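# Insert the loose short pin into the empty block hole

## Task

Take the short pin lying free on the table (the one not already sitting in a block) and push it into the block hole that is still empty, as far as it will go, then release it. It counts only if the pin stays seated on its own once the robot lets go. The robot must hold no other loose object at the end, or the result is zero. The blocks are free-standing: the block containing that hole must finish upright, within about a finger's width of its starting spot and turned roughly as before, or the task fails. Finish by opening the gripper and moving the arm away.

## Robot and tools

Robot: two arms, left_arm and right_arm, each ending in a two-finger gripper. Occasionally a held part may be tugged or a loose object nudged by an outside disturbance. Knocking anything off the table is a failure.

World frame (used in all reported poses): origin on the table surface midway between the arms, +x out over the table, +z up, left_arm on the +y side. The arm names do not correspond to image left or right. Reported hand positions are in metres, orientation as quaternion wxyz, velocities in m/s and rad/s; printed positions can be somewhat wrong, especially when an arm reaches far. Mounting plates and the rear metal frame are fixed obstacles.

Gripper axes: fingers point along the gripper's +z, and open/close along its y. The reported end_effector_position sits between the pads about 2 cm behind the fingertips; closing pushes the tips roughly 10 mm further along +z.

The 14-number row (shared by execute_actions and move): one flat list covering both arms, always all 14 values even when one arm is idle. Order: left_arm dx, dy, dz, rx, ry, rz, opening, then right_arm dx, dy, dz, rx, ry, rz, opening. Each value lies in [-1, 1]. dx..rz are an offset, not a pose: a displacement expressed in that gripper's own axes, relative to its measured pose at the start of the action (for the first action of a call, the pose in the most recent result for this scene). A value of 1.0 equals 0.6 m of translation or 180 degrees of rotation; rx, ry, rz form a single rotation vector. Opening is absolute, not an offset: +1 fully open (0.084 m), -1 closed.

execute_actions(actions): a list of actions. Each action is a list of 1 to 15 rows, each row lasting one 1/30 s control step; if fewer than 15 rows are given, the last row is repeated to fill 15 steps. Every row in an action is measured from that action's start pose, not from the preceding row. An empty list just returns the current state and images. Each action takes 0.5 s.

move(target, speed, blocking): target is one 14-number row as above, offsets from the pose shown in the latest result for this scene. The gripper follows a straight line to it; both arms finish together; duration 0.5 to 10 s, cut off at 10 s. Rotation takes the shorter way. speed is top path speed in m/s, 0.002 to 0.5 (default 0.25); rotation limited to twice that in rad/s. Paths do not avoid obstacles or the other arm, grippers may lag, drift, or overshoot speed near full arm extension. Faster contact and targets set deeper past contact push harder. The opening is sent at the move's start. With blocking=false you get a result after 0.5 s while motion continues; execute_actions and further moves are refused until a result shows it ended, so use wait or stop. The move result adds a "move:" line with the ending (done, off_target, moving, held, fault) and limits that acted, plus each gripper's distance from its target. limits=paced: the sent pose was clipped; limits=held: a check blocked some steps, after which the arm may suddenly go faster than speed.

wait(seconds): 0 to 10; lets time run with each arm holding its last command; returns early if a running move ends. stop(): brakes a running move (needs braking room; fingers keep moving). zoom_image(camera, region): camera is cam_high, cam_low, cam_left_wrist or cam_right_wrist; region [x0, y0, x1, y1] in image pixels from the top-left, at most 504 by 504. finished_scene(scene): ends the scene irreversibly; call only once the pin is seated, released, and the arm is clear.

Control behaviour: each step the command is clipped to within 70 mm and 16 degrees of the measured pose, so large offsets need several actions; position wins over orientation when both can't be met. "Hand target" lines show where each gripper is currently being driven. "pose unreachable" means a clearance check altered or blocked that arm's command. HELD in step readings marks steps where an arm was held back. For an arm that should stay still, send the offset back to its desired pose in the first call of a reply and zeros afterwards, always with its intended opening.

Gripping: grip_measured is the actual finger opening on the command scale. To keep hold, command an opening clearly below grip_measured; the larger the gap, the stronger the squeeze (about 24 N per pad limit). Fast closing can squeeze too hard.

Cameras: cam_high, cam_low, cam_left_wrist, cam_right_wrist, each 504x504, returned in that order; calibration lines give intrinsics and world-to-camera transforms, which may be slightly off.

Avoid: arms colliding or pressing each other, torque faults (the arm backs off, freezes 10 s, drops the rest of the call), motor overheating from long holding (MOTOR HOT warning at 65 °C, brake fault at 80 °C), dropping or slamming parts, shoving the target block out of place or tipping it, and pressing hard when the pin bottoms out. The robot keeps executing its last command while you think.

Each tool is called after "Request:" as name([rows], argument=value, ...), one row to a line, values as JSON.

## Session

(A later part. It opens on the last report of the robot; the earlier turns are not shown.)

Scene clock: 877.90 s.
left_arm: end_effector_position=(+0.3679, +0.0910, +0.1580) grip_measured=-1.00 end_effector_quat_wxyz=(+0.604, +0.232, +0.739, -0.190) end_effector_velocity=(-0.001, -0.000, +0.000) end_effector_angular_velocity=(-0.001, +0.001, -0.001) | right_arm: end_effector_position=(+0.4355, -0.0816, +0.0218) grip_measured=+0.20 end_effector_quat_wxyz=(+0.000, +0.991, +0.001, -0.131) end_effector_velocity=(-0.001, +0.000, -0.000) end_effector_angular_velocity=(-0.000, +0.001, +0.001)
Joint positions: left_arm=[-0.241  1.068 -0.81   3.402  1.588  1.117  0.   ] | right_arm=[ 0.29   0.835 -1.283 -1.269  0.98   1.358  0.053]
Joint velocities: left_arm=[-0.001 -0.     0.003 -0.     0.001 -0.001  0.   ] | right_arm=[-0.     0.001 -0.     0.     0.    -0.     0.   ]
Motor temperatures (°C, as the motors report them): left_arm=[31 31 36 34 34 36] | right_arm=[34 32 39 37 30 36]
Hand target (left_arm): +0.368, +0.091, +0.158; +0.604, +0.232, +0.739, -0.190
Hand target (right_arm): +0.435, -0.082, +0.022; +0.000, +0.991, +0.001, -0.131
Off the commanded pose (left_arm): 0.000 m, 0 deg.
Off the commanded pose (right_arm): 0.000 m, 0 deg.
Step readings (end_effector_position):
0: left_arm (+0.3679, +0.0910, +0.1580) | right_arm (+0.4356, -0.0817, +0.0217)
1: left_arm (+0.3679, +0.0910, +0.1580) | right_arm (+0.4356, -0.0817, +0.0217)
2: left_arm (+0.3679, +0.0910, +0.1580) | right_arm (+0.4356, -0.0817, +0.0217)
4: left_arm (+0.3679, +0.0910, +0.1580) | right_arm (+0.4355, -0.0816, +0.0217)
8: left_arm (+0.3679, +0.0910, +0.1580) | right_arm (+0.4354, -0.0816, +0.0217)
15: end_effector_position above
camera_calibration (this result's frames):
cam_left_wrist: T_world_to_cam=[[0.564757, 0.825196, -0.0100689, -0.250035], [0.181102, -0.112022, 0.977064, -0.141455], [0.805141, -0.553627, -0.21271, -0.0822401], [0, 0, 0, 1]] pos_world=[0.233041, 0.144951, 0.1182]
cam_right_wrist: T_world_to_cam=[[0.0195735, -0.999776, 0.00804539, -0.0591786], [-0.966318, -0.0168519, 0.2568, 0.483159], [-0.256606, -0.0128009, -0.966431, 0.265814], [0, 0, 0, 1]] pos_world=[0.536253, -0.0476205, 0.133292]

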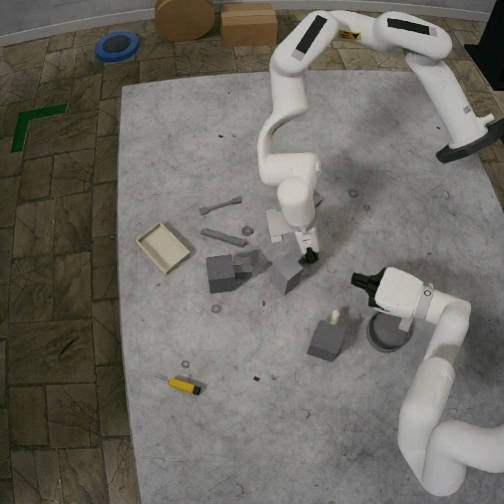

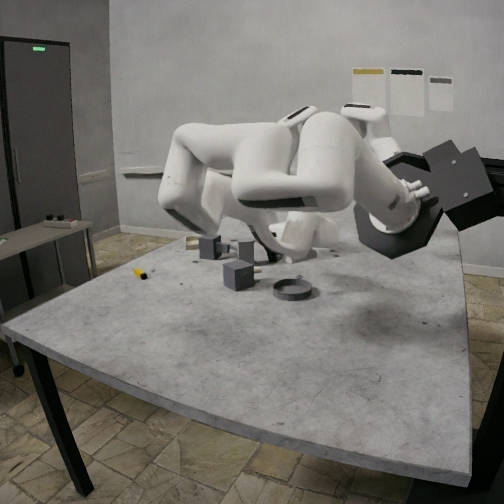

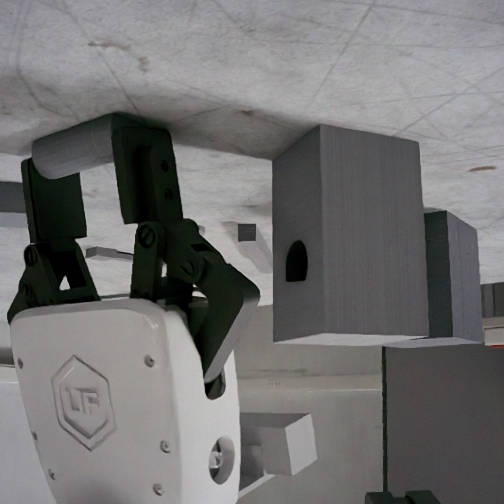

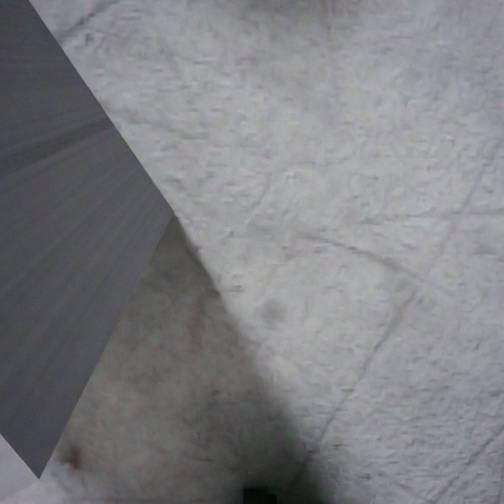

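Gripped end-to-end (53 mm). Lift, then rotate 70°.

Request:
move(target=[0,0,0,0,0,0,-1, -0.0044,0,-0.0164,0,0,0,-0.6], speed=0.04)

Request:
move(target=[0,0,0,0,0,0,-1, 0,0,0,0,0.3889,0,-0.6], speed=0.22)

Scene clock: 885.37 s.
left_arm: end_effector_position=(+0.3679, +0.0910, +0.1580) grip_measured=-1.00 end_effector_quat_wxyz=(+0.604, +0.232, +0.739, -0.190) end_effector_velocity=(+0.001, +0.000, +0.000) end_effector_angular_velocity=(-0.000, -0.001, +0.001) | right_arm: end_effector_position=(+0.4355, -0.0816, +0.0319) grip_measured=+0.20 end_effector_quat_wxyz=(+0.000, +0.991, +0.001, -0.131) end_effector_velocity=(-0.003, -0.000, -0.001) end_effector_angular_velocity=(-0.001, +0.004, +0.003)
Joint positions: left_arm=[-0.241  1.068 -0.81   3.402  1.588  1.117  0.   ] | right_arm=[ 0.308  0.815 -1.265 -1.253  0.988  1.359  0.053]
Joint velocities: left_arm=[ 0.    -0.    -0.001  0.     0.     0.     0.   ] | right_arm=[-0.001  0.001  0.004  0.001  0.001 -0.001 -0.   ]
Motor temperatures (°C, as the motors report them): left_arm=[31 31 36 34 34 36] | right_arm=[34 32 39 37 30 36]
Hand target (left_arm): +0.368, +0.091, +0.158; +0.604, +0.232, +0.739, -0.190
Hand target (right_arm): +0.436, -0.082, +0.032; +0.000, +0.991, +0.001, -0.131
Off the commanded pose (left_arm): 0.000 m, 0 deg.
Off the commanded pose (right_arm): 0.000 m, 0 deg.
move: done
camera_calibration (this result's frames):
cam_left_wrist: T_world_to_cam=[[0.564757, 0.825196, -0.010069, -0.250035], [0.181102, -0.112022, 0.977064, -0.141455], [0.805141, -0.553627, -0.21271, -0.0822401], [0, 0, 0, 1]] pos_world=[0.233041, 0.144951, 0.1182]
cam_right_wrist: T_world_to_cam=[[0.0195907, -0.999775, 0.00816227, -0.0593417], [-0.966304, -0.0168378, 0.256852, 0.480535], [-0.256656, -0.0129191, -0.966416, 0.275594], [0, 0, 0, 1]] pos_world=[0.536238, -0.0476767, 0.143397]

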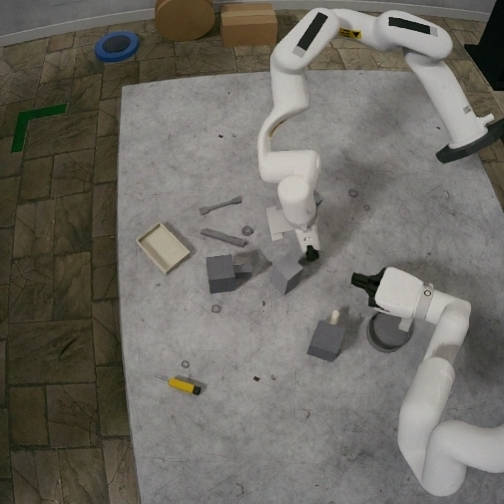

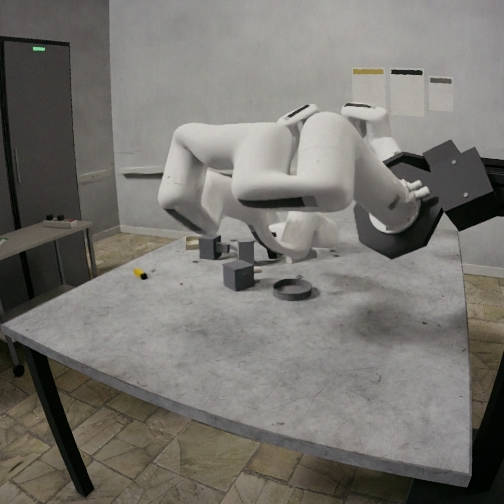

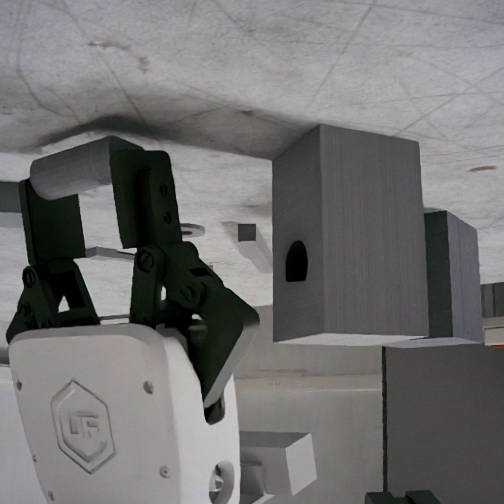

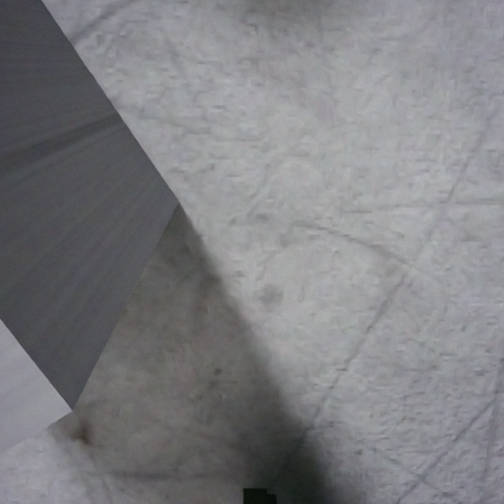

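Scene clock: 888.57 s.
left_arm: end_effector_position=(+0.3679, +0.0910, +0.1580) grip_measured=-1.00 end_effector_quat_wxyz=(+0.604, +0.232, +0.739, -0.190) end_effector_velocity=(+0.001, +0.000, -0.000) end_effector_angular_velocity=(+0.001, -0.001, +0.001) | right_arm: end_effector_position=(+0.4366, -0.0809, +0.0331) grip_measured=+0.20 end_effector_quat_wxyz=(-0.002, +0.886, -0.002, +0.463) end_effector_velocity=(-0.002, +0.001, -0.000) end_effector_angular_velocity=(+0.001, +0.001, +0.005)
Joint positions: left_arm=[-0.241  1.068 -0.81   3.402  1.588  1.117  0.   ] | right_arm=[ 0.17   1.052 -0.854 -2.801  1.797  2.366  0.053]
Joint velocities: left_arm=[ 0.001 -0.    -0.001  0.    -0.     0.     0.   ] | right_arm=[-0.001  0.002  0.002 -0.003  0.    -0.001 -0.   ]
Motor temperatures (°C, as the motors report them): left_arm=[31 31 36 34 34 36] | right_arm=[34 32 39 37 30 36]
Hand target (left_arm): +0.368, +0.091, +0.158; +0.604, +0.232, +0.739, -0.190
Hand target (right_arm): +0.436, -0.081, +0.033; -0.002, +0.886, -0.002, +0.463
Off the commanded pose (left_arm): 0.000 m, 0 deg.
Off the commanded pose (right_arm): 0.002 m, 0 deg.
move: done
camera_calibration (this result's frames):
cam_left_wrist: T_world_to_cam=[[0.564757, 0.825196, -0.010069, -0.250035], [0.181102, -0.112022, 0.977064, -0.141455], [0.805141, -0.553627, -0.21271, -0.0822402], [0, 0, 0, 1]] pos_world=[0.233041, 0.144951, 0.1182]
cam_right_wrist: T_world_to_cam=[[-0.00252943, -0.999882, 0.0151559, -0.0491946], [-0.569257, -0.0110209, -0.822086, 0.344186], [0.822156, -0.010707, -0.569162, -0.206884], [0, 0, 0, 1]] pos_world=[0.365896, -0.0476106, 0.165946]

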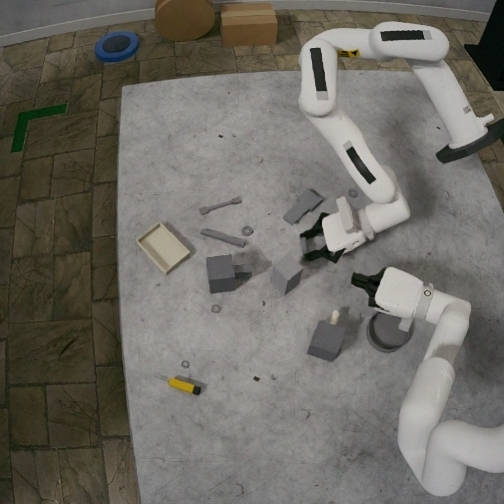

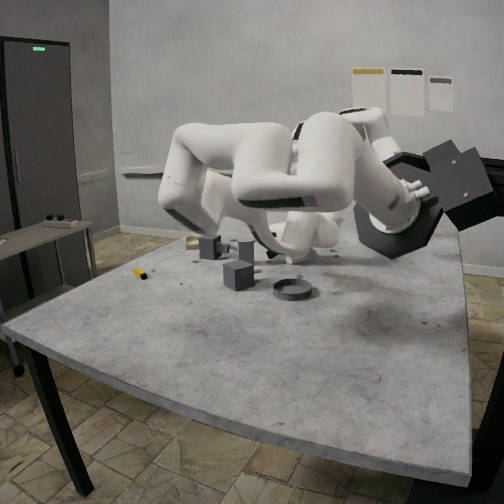

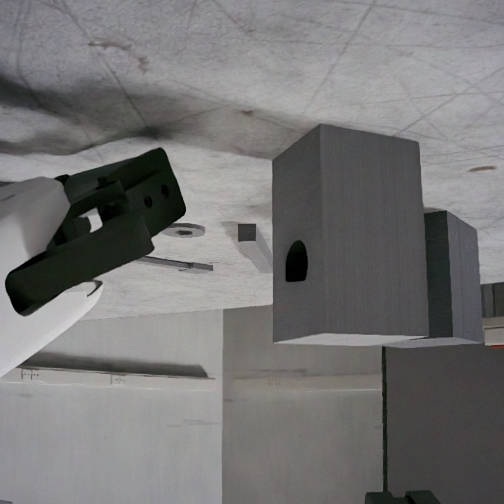

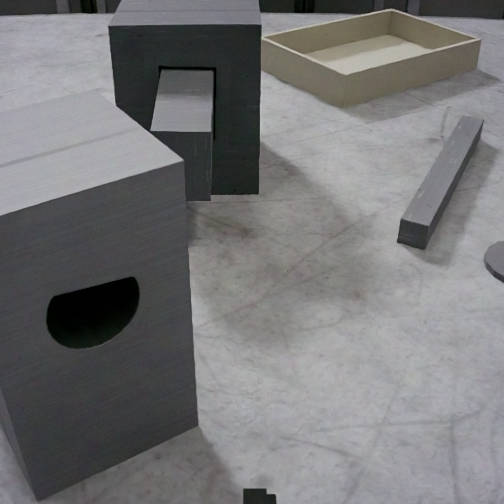

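Request:
move(target=[0,0,0,0,0,0,-1, -0.01174,0,0.00823,0,0.0278,0,-0.6], speed=0.04)

Request:
zoom_image(camera="cam_left_wrist", region=[40, 90, 220, 240])

Request:
zoom_image(camera="cam_high", region=[280, 205, 360, 285])

Scene clock: 896.50 s.
left_arm: end_effector_position=(+0.3679, +0.0910, +0.1580) grip_measured=-1.00 end_effector_quat_wxyz=(+0.604, +0.232, +0.739, -0.190) end_effector_velocity=(-0.000, +0.000, -0.000) end_effector_angular_velocity=(+0.000, +0.001, +0.001) | right_arm: end_effector_position=(+0.4365, -0.0808, +0.0247) grip_measured=+0.20 end_effector_quat_wxyz=(-0.002, +0.865, -0.002, +0.501) end_effector_velocity=(+0.002, +0.000, +0.001) end_effector_angular_velocity=(+0.001, -0.008, +0.001)
Joint positions: left_arm=[-0.241  1.068 -0.81   3.402  1.588  1.117  0.   ] | right_arm=[ 0.087  1.121 -0.892 -2.949  1.893  2.34   0.053]
Joint velocities: left_arm=[ 0.    -0.     0.001 -0.001  0.    -0.001  0.   ] | right_arm=[-0.    -0.    -0.001 -0.008  0.004 -0.003  0.   ]
Motor temperatures (°C, as the motors report them): left_arm=[31 31 36 34 35 36] | right_arm=[34 32 39 37 30 36]
Hand target (left_arm): +0.368, +0.091, +0.158; +0.604, +0.232, +0.739, -0.190
Hand target (right_arm): +0.437, -0.081, +0.025; -0.002, +0.865, -0.002, +0.501
Off the commanded pose (left_arm): 0.000 m, 0 deg.
Off the commanded pose (right_arm): 0.000 m, 0 deg.
move: done
camera_calibration (this result's frames):
cam_left_wrist: T_world_to_cam=[[0.564757, 0.825196, -0.010069, -0.250035], [0.181102, -0.112022, 0.977064, -0.141455], [0.805141, -0.553627, -0.21271, -0.0822402], [0, 0, 0, 1]] pos_world=[0.233042, 0.144951, 0.1182]
cam_right_wrist: T_world_to_cam=[[-0.00445019, -0.999885, 0.0144888, -0.048128], [-0.495773, -0.0103768, -0.86839, 0.306269], [0.868441, -0.0110477, -0.49567, -0.233666], [0, 0, 0, 1]] pos_world=[0.354551, -0.0475258, 0.150837]

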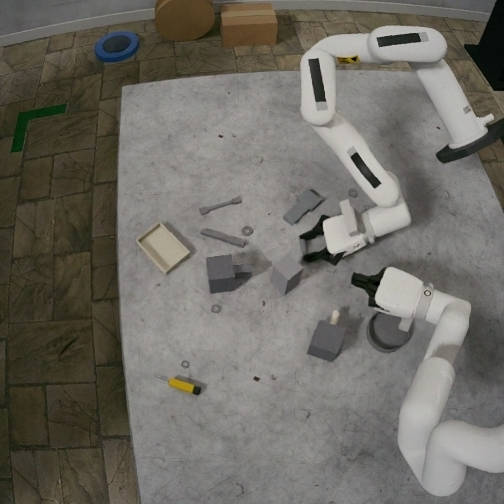

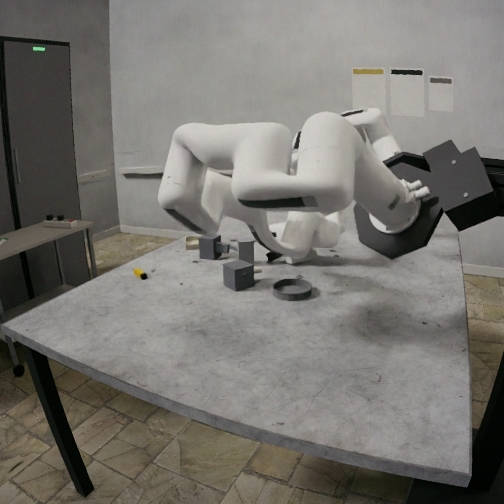

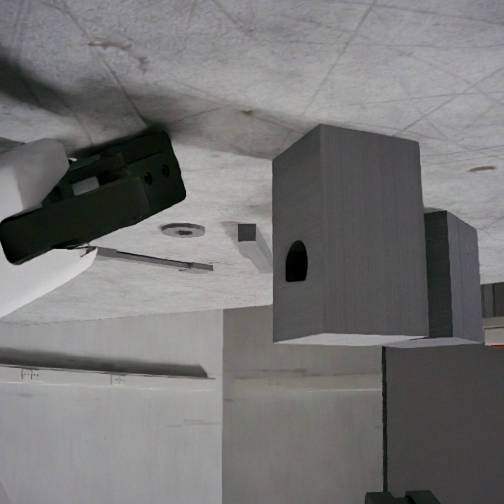

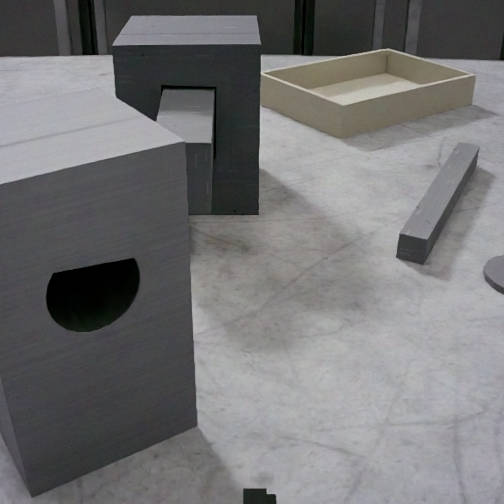

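Region (40, 90, 220, 240) of cam_left_wrist's 504x504 image, scaled by 2.800, with more detail than that image has.

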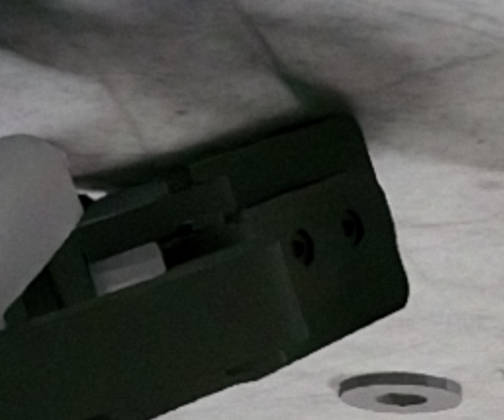

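Region (280, 205, 360, 285) of cam_high's 504x504 image, scaled by 6.300, with more detail than that image has.

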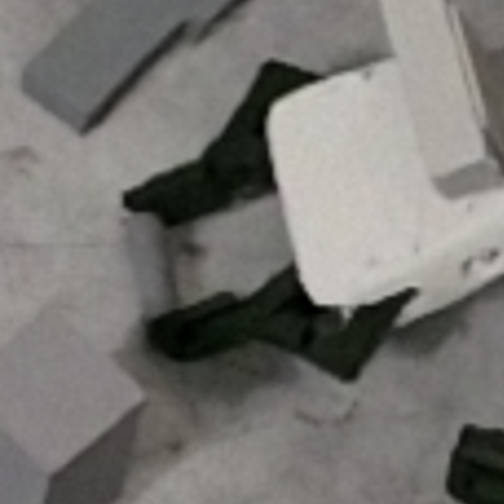

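Request:
execute_actions([
  [[0,0,0,0,0,0,-1,-0.0003,0,0.0002,0,0,0,-0.5],[0,0,0,0,0,0,-1,-0.0006,0,0.0003,0,0,0,-0.4],[0,0,0,0,0,0,-1,-0.0009,0,0.0005,0,0,0,-0.3],[0,0,0,0,0,0,-1,-0.0012,0,0.0007,0,0,0,-0.2],[0,0,0,0,0,0,-1,-0.0015,0,0.0009,0,0,0,-0.1],[0,0,0,0,0,0,-1,-0.0018,0,0.001,0,0,0,-0.05],[0,0,0,0,0,0,-1,-0.0021,0,0.0012,0,0,0,0.0],[0,0,0,0,0,0,-1,-0.0024,0,0.0014,0,0,0,0.0],[0,0,0,0,0,0,-1,-0.0027,0,0.0016,0,0,0,0.0]],
  [[0,0,0,0,0,0,-1,0,0,0,0,0,0,0.05],[0,0,0,0,0,0,-1,0,0,0,0,0,0,0.1],[0,0,0,0,0,0,-1,0,0,0,0,0,0,0.14],[0,0,0,0,0,0,-1,0,0,0,0,0,0,0.17],[0,0,0,0,0,0,-1,0,0,0,0,0,0,0.19],[0,0,0,0,0,0,-1,0,0,0,0,0,0,0.21],[0,0,0,0,0,0,-1,0,0,0,0,0,0,0.22],[0,0,0,0,0,0,-1,0,0,0,0,0,0,0.23],[0,0,0,0,0,0,-1,0,0,0,0,0,0,0.24],[0,0,0,0,0,0,-1,0,0,0,0,0,0,0.25],[0,0,0,0,0,0,-1,0,0,0,0,0,0,0.26],[0,0,0,0,0,0,-1,0,0,0,0,0,0,0.27],[0,0,0,0,0,0,-1,0,0,0,0,0,0,0.29],[0,0,0,0,0,0,-1,0,0,0,0,0,0,0.32],[0,0,0,0,0,0,-1,0,0,0,0,0,0,0.36]],
])

Request:
zoom_image(camera="cam_high", region=[280, 205, 360, 285])

Scene clock: 909.03 s.
left_arm: end_effector_position=(+0.3679, +0.0910, +0.1580) grip_measured=-1.00 end_effector_quat_wxyz=(+0.604, +0.232, +0.739, -0.190) end_effector_velocity=(-0.001, +0.000, -0.000) end_effector_angular_velocity=(-0.000, +0.002, -0.000) | right_arm: end_effector_position=(+0.4365, -0.0808, +0.0231) grip_measured=+0.31 end_effector_quat_wxyz=(-0.002, +0.865, -0.002, +0.501) end_effector_velocity=(+0.001, -0.000, +0.003) end_effector_angular_velocity=(-0.001, -0.007, -0.000)
Joint positions: left_arm=[-0.241  1.068 -0.81   3.402  1.588  1.117  0.   ] | right_arm=[ 0.082  1.125 -0.896 -2.955  1.892  2.339  0.057]
Joint velocities: left_arm=[ 0.     0.     0.001 -0.001  0.    -0.001  0.   ] | right_arm=[ 0.003 -0.001  0.004 -0.001  0.009 -0.001  0.041]
Motor temperatures (°C, as the motors report them): left_arm=[31 31 36 34 35 36] | right_arm=[34 32 39 37 30 36]
Hand target (left_arm): +0.368, +0.091, +0.158; +0.604, +0.232, +0.739, -0.190
Hand target (right_arm): +0.437, -0.081, +0.023; -0.002, +0.865, -0.002, +0.502
Off the commanded pose (left_arm): 0.000 m, 0 deg.
Off the commanded pose (right_arm): 0.000 m, 0 deg.
Step readings (end_effector_position; steps 1 to 15: 1st action; 16 to 30: 2nd action):
0: left_arm (+0.3679, +0.0910, +0.1580) | right_arm (+0.4365, -0.0808, +0.0247)
1: left_arm (+0.3679, +0.0910, +0.1580) | right_arm (+0.4365, -0.0808, +0.0247)
2: left_arm (+0.3679, +0.0910, +0.1580) | right_arm (+0.4365, -0.0808, +0.0246)
4: left_arm (+0.3679, +0.0910, +0.1580) | right_arm (+0.4365, -0.0808, +0.0244)
8: left_arm (+0.3679, +0.0910, +0.1580) | right_arm (+0.4365, -0.0808, +0.0237)
15: left_arm (+0.3679, +0.0910, +0.1580) | right_arm (+0.4366, -0.0807, +0.0235)
16: left_arm (+0.3679, +0.0910, +0.1580) | right_arm (+0.4367, -0.0807, +0.0235)
17: left_arm (+0.3679, +0.0910, +0.1580) | right_arm (+0.4367, -0.0806, +0.0235)
19: left_arm (+0.3679, +0.0910, +0.1580) | right_arm (+0.4367, -0.0806, +0.0235)
23: left_arm (+0.3679, +0.0910, +0.1580) | right_arm (+0.4367, -0.0806, +0.0234)
30: end_effector_position above
camera_calibration (this result's frames):
cam_left_wrist: T_world_to_cam=[[0.564757, 0.825196, -0.0100692, -0.250035], [0.181102, -0.112022, 0.977064, -0.141455], [0.805141, -0.553627, -0.21271, -0.0822402], [0, 0, 0, 1]] pos_world=[0.233041, 0.144951, 0.1182]
cam_right_wrist: T_world_to_cam=[[-0.00434539, -0.999886, 0.0144321, -0.0481028], [-0.495149, -0.0103874, -0.868746, 0.304671], [0.868797, -0.0109211, -0.495047, -0.234622], [0, 0, 0, 1]] pos_world=[0.354487, -0.0474949, 0.149227]

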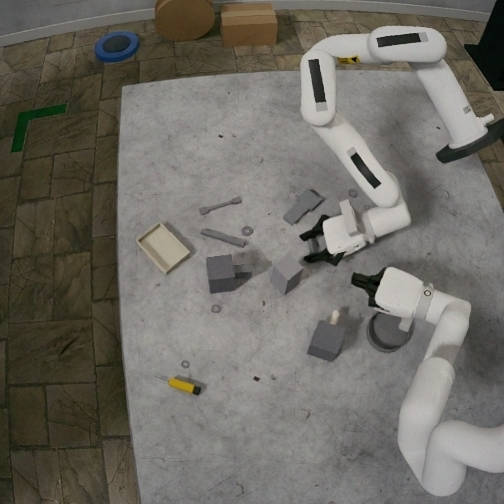

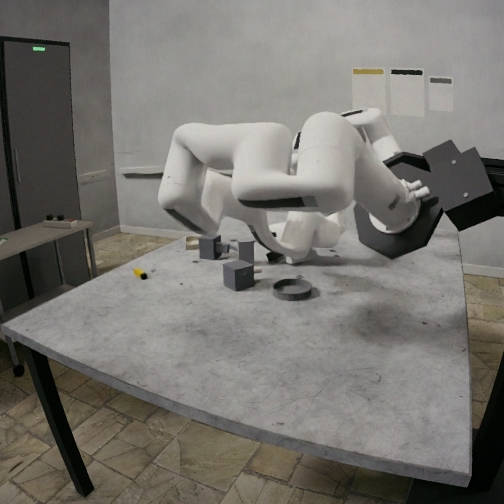

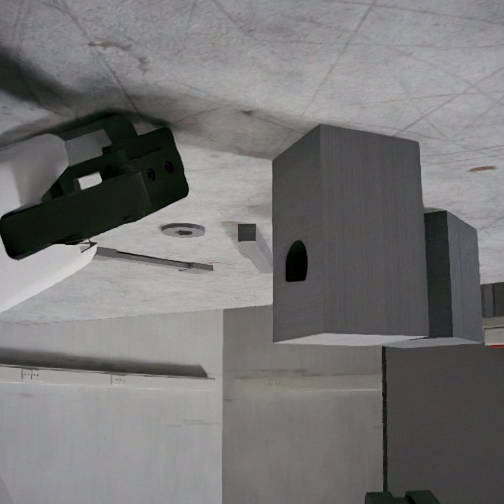

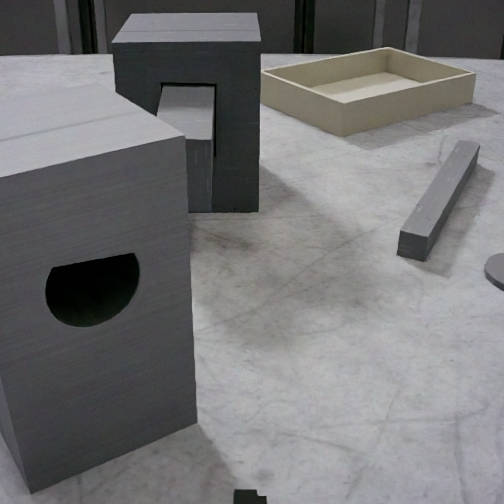

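Region (280, 205, 360, 285) of cam_high's 504x504 image, scaled by 6.300, with more detail than that image has.

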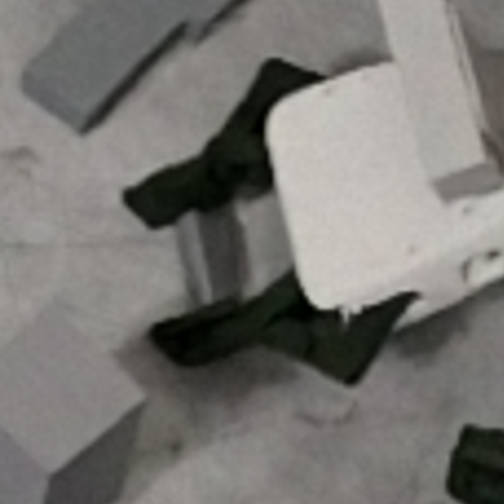

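Request:
zoom_image(camera="cam_right_wrist", region=[0, 80, 220, 504])

Request:
wait(seconds=0)

Request:
zoom_image(camera="cam_high", region=[280, 205, 360, 285])

Request:
zoom_image(camera="cam_left_wrist", region=[20, 90, 200, 240])

Region (0, 80, 220, 504) of cam_right_wrist's 504x504 image, scaled by 1.189, with more detail than that image has; it fills the left 262 columns of this view, and the rest is white.

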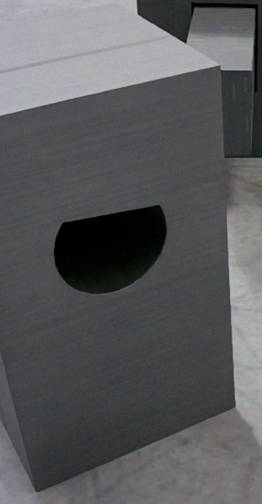

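Scene clock: 914.57 s.
left_arm: end_effector_position=(+0.3679, +0.0910, +0.1580) grip_measured=-1.00 end_effector_quat_wxyz=(+0.604, +0.232, +0.739, -0.190) end_effector_velocity=(-0.001, +0.000, +0.000) end_effector_angular_velocity=(-0.001, +0.001, -0.001) | right_arm: end_effector_position=(+0.4366, -0.0807, +0.0235) grip_measured=+0.35 end_effector_quat_wxyz=(-0.002, +0.865, -0.002, +0.502) end_effector_velocity=(+0.001, -0.000, +0.000) end_effector_angular_velocity=(+0.001, -0.002, -0.001)
Joint positions: left_arm=[-0.241  1.068 -0.81   3.402  1.588  1.117  0.   ] | right_arm=[ 0.082  1.124 -0.896 -2.955  1.893  2.339  0.059]
Joint velocities: left_arm=[ 0.001 -0.     0.001  0.001 -0.    -0.001  0.   ] | right_arm=[ 0.001 -0.001 -0.002 -0.    -0.001  0.001 -0.   ]
Motor temperatures (°C, as the motors report them): left_arm=[31 31 36 34 35 36] | right_arm=[34 31 40 37 30 36]
Hand target (left_arm): +0.368, +0.091, +0.158; +0.604, +0.232, +0.739, -0.190
Hand target (right_arm): +0.437, -0.081, +0.023; -0.002, +0.865, -0.002, +0.502
Off the commanded pose (left_arm): 0.000 m, 0 deg.
Off the commanded pose (right_arm): 0.000 m, 0 deg.
camera_calibration (this result's frames):
cam_left_wrist: T_world_to_cam=[[0.564757, 0.825196, -0.0100694, -0.250035], [0.181102, -0.112022, 0.977064, -0.141455], [0.805141, -0.553627, -0.21271, -0.0822402], [0, 0, 0, 1]] pos_world=[0.233042, 0.144951, 0.1182]
cam_right_wrist: T_world_to_cam=[[-0.00423219, -0.999887, 0.0144402, -0.0481123], [-0.494387, -0.01046, -0.869179, 0.304692], [0.869231, -0.0108176, -0.494287, -0.234695], [0, 0, 0, 1]] pos_world=[0.354436, -0.0474586, 0.14952]

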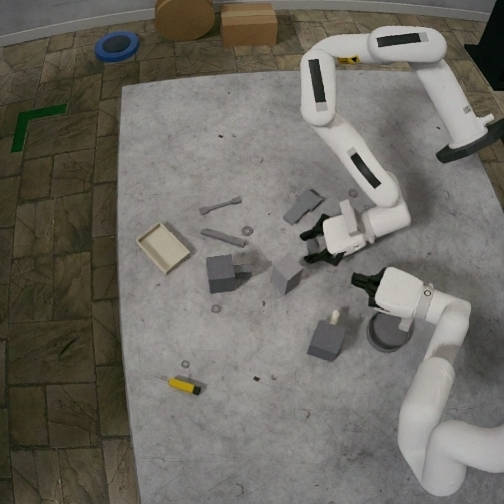

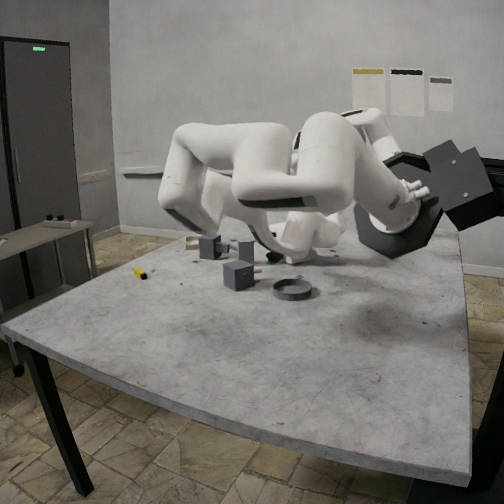

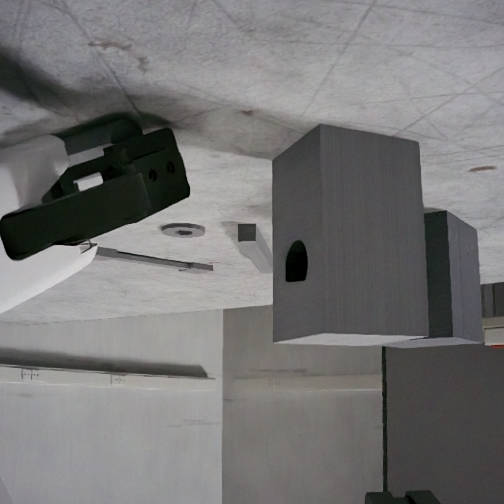

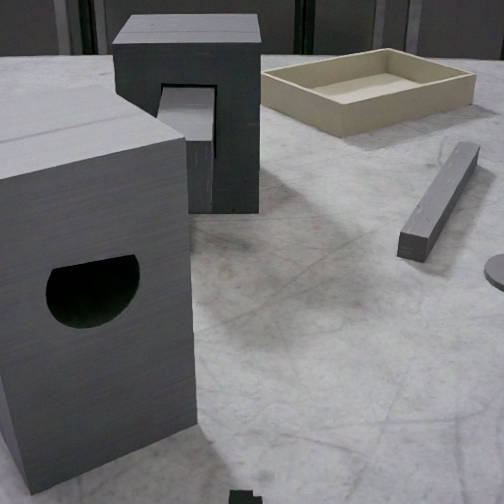

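Region (280, 205, 360, 285) of cam_high's 504x504 image, scaled by 6.300, with more detail than that image has.

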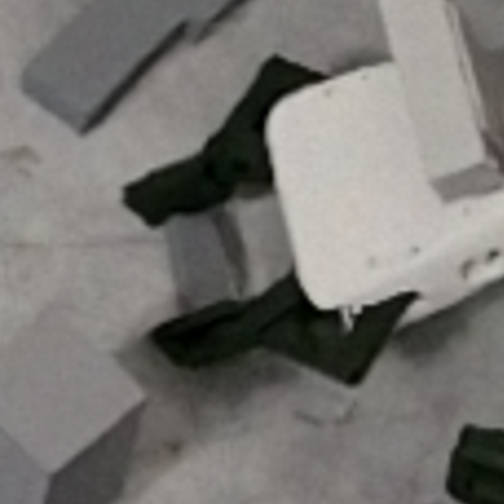

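Region (20, 90, 200, 240) of cam_left_wrist's 504x504 image, scaled by 2.800, with more detail than that image has.

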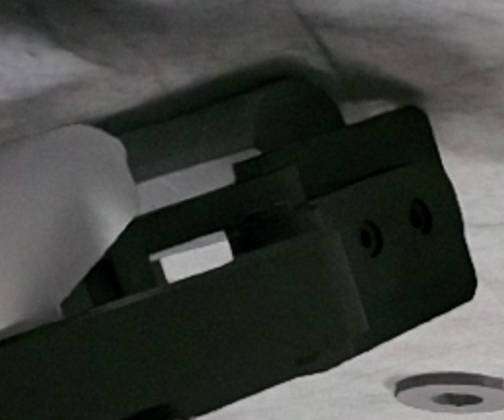

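Request:
move(target=[0,0,0,0,0,0,-1, 0.0362,0,-0.0207,0,0,0,0.4], speed=0.1)

Request:
move(target=[0,0,0,0,0,0,-1, 0.01807,0.01717,-0.0238,0.2605,-0.2605,-0.4493,-0.1], speed=0.3)

Scene clock: 948.40 s.
left_arm: end_effector_position=(+0.3679, +0.0910, +0.1580) grip_measured=-1.00 end_effector_quat_wxyz=(+0.604, +0.232, +0.739, -0.190) end_effector_velocity=(+0.001, +0.000, +0.000) end_effector_angular_velocity=(-0.000, -0.002, +0.001) | right_arm: end_effector_position=(+0.4366, -0.0809, +0.0483) grip_measured=+0.39 end_effector_quat_wxyz=(-0.002, +0.865, -0.002, +0.502) end_effector_velocity=(-0.001, -0.001, -0.000) end_effector_angular_velocity=(-0.002, +0.002, -0.001)
Joint positions: left_arm=[-0.241  1.068 -0.81   3.402  1.588  1.117  0.   ] | right_arm=[ 0.157  1.078 -0.833 -2.875  1.905  2.36   0.061]
Joint velocities: left_arm=[ 0.001 -0.    -0.001  0.001  0.001  0.001  0.   ] | right_arm=[-0.001  0.001  0.002  0.002  0.002  0.    -0.   ]
Motor temperatures (°C, as the motors report them): left_arm=[31 31 36 34 35 36] | right_arm=[33 31 40 37 30 36]
Hand target (left_arm): +0.368, +0.091, +0.158; +0.604, +0.232, +0.739, -0.190
Hand target (right_arm): +0.437, -0.081, +0.048; -0.002, +0.865, -0.002, +0.502
Off the commanded pose (left_arm): 0.000 m, 0 deg.
Off the commanded pose (right_arm): 0.000 m, 0 deg.
move: done
camera_calibration (this result's frames):
cam_left_wrist: T_world_to_cam=[[0.564757, 0.825196, -0.0100693, -0.250035], [0.181102, -0.112022, 0.977064, -0.141455], [0.805141, -0.553627, -0.21271, -0.0822403], [0, 0, 0, 1]] pos_world=[0.233042, 0.144951, 0.1182]
cam_right_wrist: T_world_to_cam=[[-0.00415348, -0.999883, 0.0147012, -0.0486952], [-0.494466, -0.0107248, -0.869131, 0.326302], [0.869187, -0.0108792, -0.494364, -0.222448], [0, 0, 0, 1]] pos_world=[0.354492, -0.04761, 0.174345]

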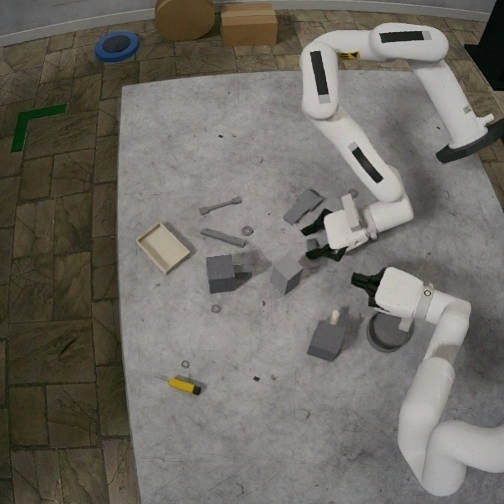

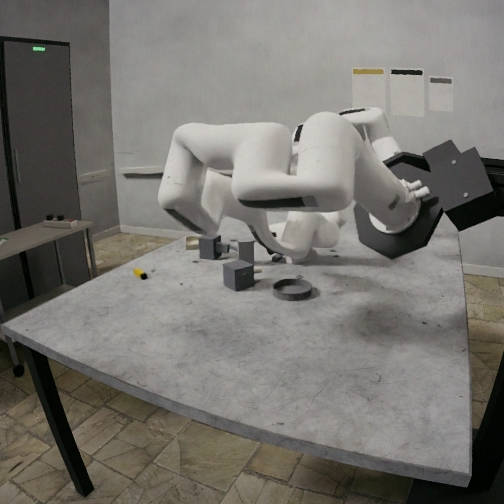

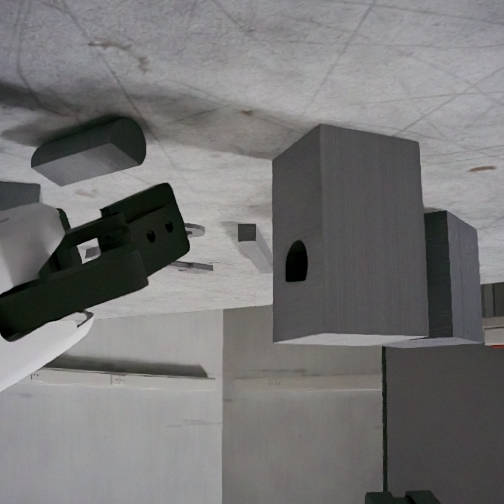

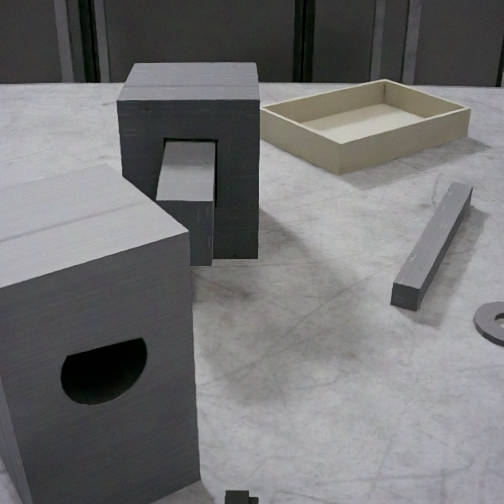

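Scene clock: 951.87 s.
left_arm: end_effector_position=(+0.3679, +0.0910, +0.1580) grip_measured=-1.00 end_effector_quat_wxyz=(+0.604, +0.232, +0.739, -0.190) end_effector_velocity=(-0.000, -0.000, -0.000) end_effector_angular_velocity=(-0.000, +0.000, -0.001) | right_arm: end_effector_position=(+0.4293, -0.0921, +0.0636) grip_measured=-0.11 end_effector_quat_wxyz=(-0.000, +0.707, +0.707, -0.001) end_effector_velocity=(+0.000, -0.000, -0.000) end_effector_angular_velocity=(-0.002, +0.003, +0.001)
Joint positions: left_arm=[-0.241  1.068 -0.81   3.402  1.588  1.117  0.   ] | right_arm=[ 0.361  0.681 -1.016 -1.596  0.977  0.105  0.039]
Joint velocities: left_arm=[ 0.     0.001 -0.     0.    -0.    -0.     0.   ] | right_arm=[ 0.001  0.001 -0.003  0.006  0.002 -0.005  0.   ]
Motor temperatures (°C, as the motors report them): left_arm=[31 31 36 34 35 36] | right_arm=[34 31 40 37 30 36]
Hand target (left_arm): +0.368, +0.091, +0.158; +0.604, +0.232, +0.739, -0.190
Hand target (right_arm): +0.429, -0.092, +0.064; -0.000, +0.707, +0.707, -0.001
Off the commanded pose (left_arm): 0.000 m, 0 deg.
Off the commanded pose (right_arm): 0.002 m, 0 deg.
move: done
camera_calibration (this result's frames):
cam_left_wrist: T_world_to_cam=[[0.564757, 0.825196, -0.0100694, -0.250034], [0.181102, -0.112022, 0.977064, -0.141455], [0.805141, -0.553627, -0.21271, -0.0822401], [0, 0, 0, 1]] pos_world=[0.233041, 0.144951, 0.1182]
cam_right_wrist: T_world_to_cam=[[0.999818, 0.0158749, 0.0105802, -0.397368], [0.0158953, -0.999872, -0.00184325, -0.0295441], [0.0105496, 0.00201109, -0.999942, 0.193289], [0, 0, 0, 1]] pos_world=[0.395727, -0.0236208, 0.197427]

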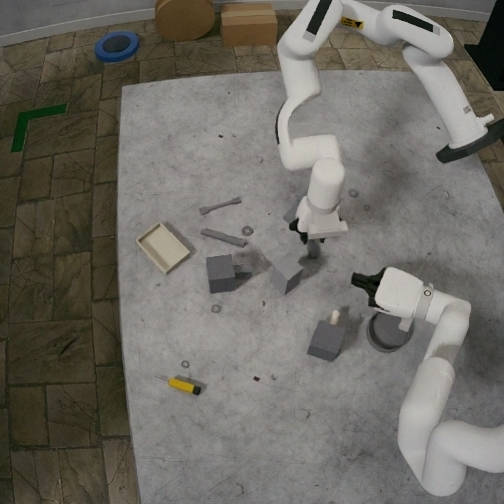

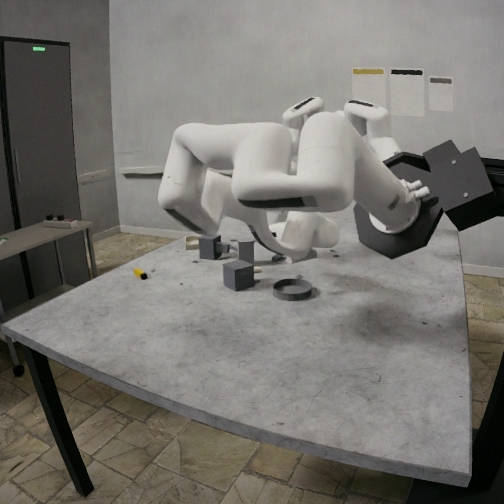

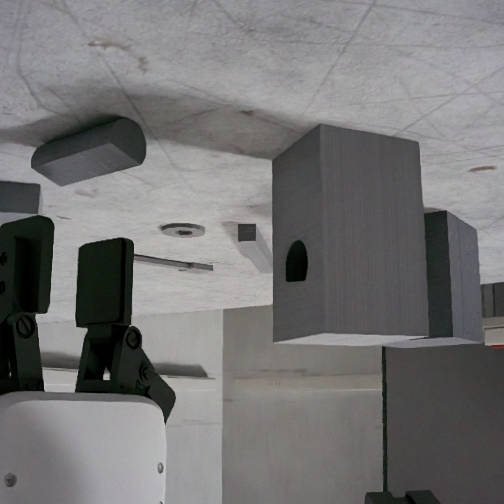

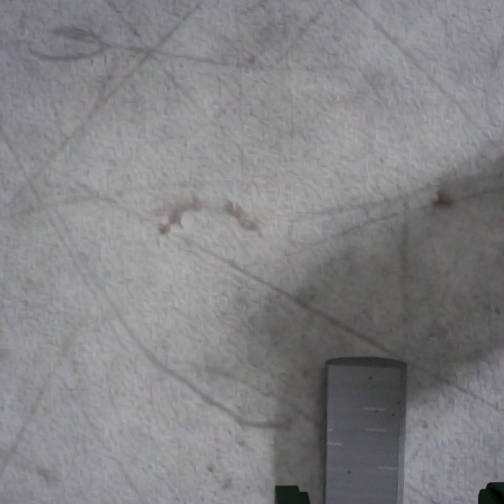

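Request:
zoom_image(camera="cam_left_wrist", region=[20, 100, 160, 200])

Request:
zoom_image(camera="cam_right_wrist", region=[300, 340, 440, 504])

Region (20, 100, 160, 200) of cam_left_wrist's 504x504 image, scaled by 3.600, with more detail than that image has; it fills the top 360 rows of this view, and the rest is white.

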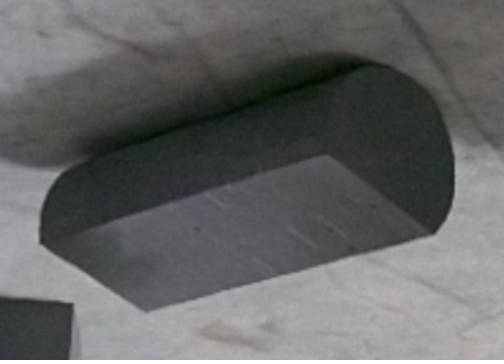

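Region (300, 340, 440, 504) of cam_right_wrist's 504x504 image, scaled by 3.073, with more detail than that image has; it fills the left 430 columns of this view, and the rest is white.

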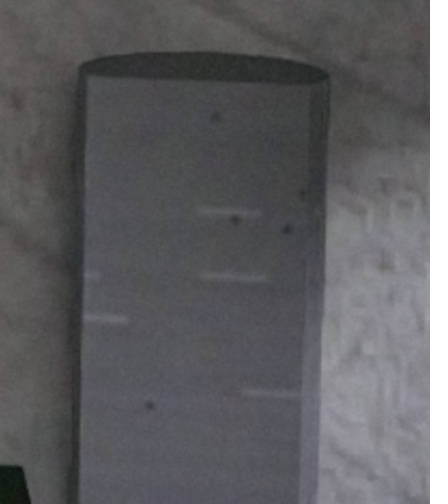

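Request:
move(target=[0,0,0,0,0,0,-1, 0.004,0.00433,0.0705,0,0,0,-0.1], speed=0.08)

Request:
zoom_image(camera="cam_right_wrist", region=[270, 350, 504, 504])

Scene clock: 1023.83 s.
left_arm: end_effector_position=(+0.3679, +0.0910, +0.1580) grip_measured=-1.00 end_effector_quat_wxyz=(+0.604, +0.232, +0.739, -0.190) end_effector_velocity=(-0.000, -0.000, -0.000) end_effector_angular_velocity=(+0.001, +0.001, -0.000) | right_arm: end_effector_position=(+0.4320, -0.0895, +0.0216) grip_measured=-0.11 end_effector_quat_wxyz=(-0.000, +0.707, +0.707, -0.000) end_effector_velocity=(-0.001, -0.000, -0.000) end_effector_angular_velocity=(-0.001, +0.000, +0.002)
Joint positions: left_arm=[-0.241  1.068 -0.81   3.402  1.588  1.117  0.   ] | right_arm=[ 0.282  0.773 -1.101 -1.678  0.951  0.117  0.039]
Joint velocities: left_arm=[-0.001  0.     0.001 -0.001 -0.     0.     0.   ] | right_arm=[-0.     0.001  0.001 -0.001  0.001  0.     0.   ]
Motor temperatures (°C, as the motors report them): left_arm=[31 31 36 34 35 36] | right_arm=[34 32 39 37 30 36]
Hand target (left_arm): +0.368, +0.091, +0.158; +0.604, +0.232, +0.739, -0.190
Hand target (right_arm): +0.432, -0.090, +0.021; -0.000, +0.707, +0.707, -0.001
Off the commanded pose (left_arm): 0.000 m, 0 deg.
Off the commanded pose (right_arm): 0.000 m, 0 deg.
move: done
camera_calibration (this result's frames):
cam_left_wrist: T_world_to_cam=[[0.564757, 0.825196, -0.0100695, -0.250034], [0.181102, -0.112022, 0.977064, -0.141455], [0.805141, -0.553627, -0.212709, -0.0822402], [0, 0, 0, 1]] pos_world=[0.233041, 0.144951, 0.1182]
cam_right_wrist: T_world_to_cam=[[0.999817, 0.0157122, 0.0109378, -0.399657], [0.0157386, -0.999873, -0.00233216, -0.0269336], [0.0108998, 0.00250388, -0.999937, 0.151136], [0, 0, 0, 1]] pos_world=[0.39836, -0.0210292, 0.155435]

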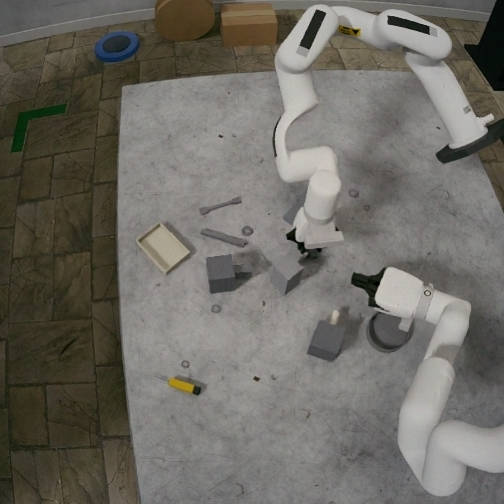

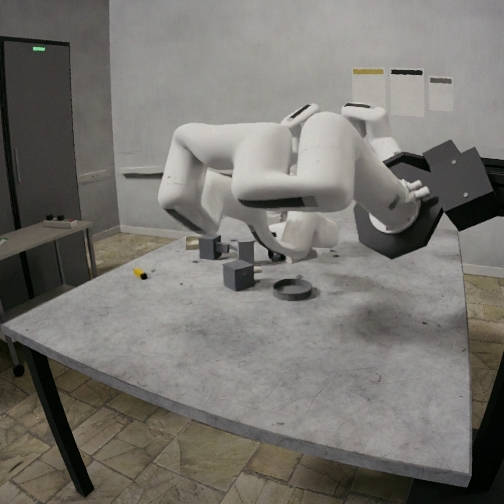

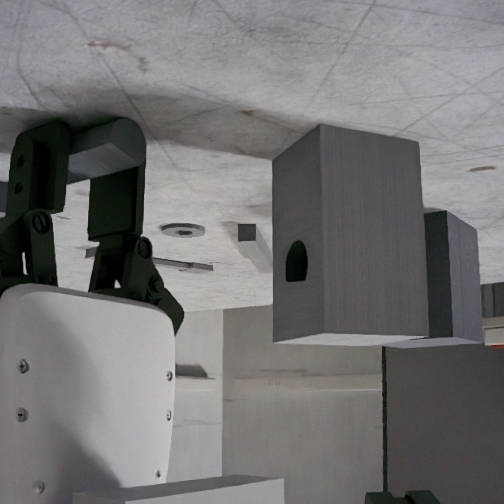

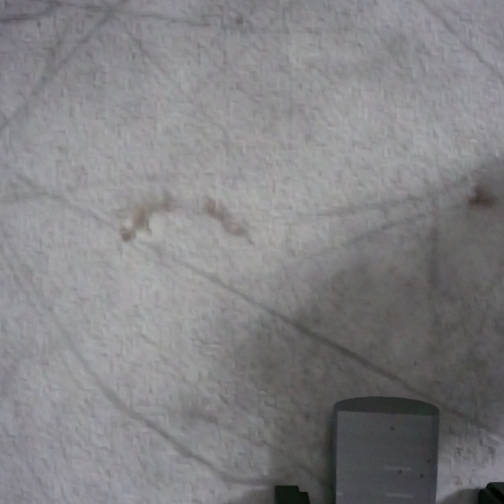

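Region (270, 350, 504, 504) of cam_right_wrist's 504x504 image, scaled by 2.154, with more detail than that image has; it fills the top 332 rows of this view, and the rest is white.

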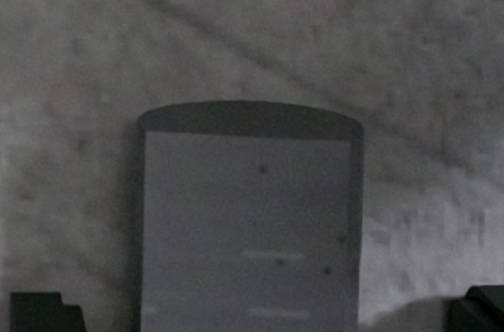

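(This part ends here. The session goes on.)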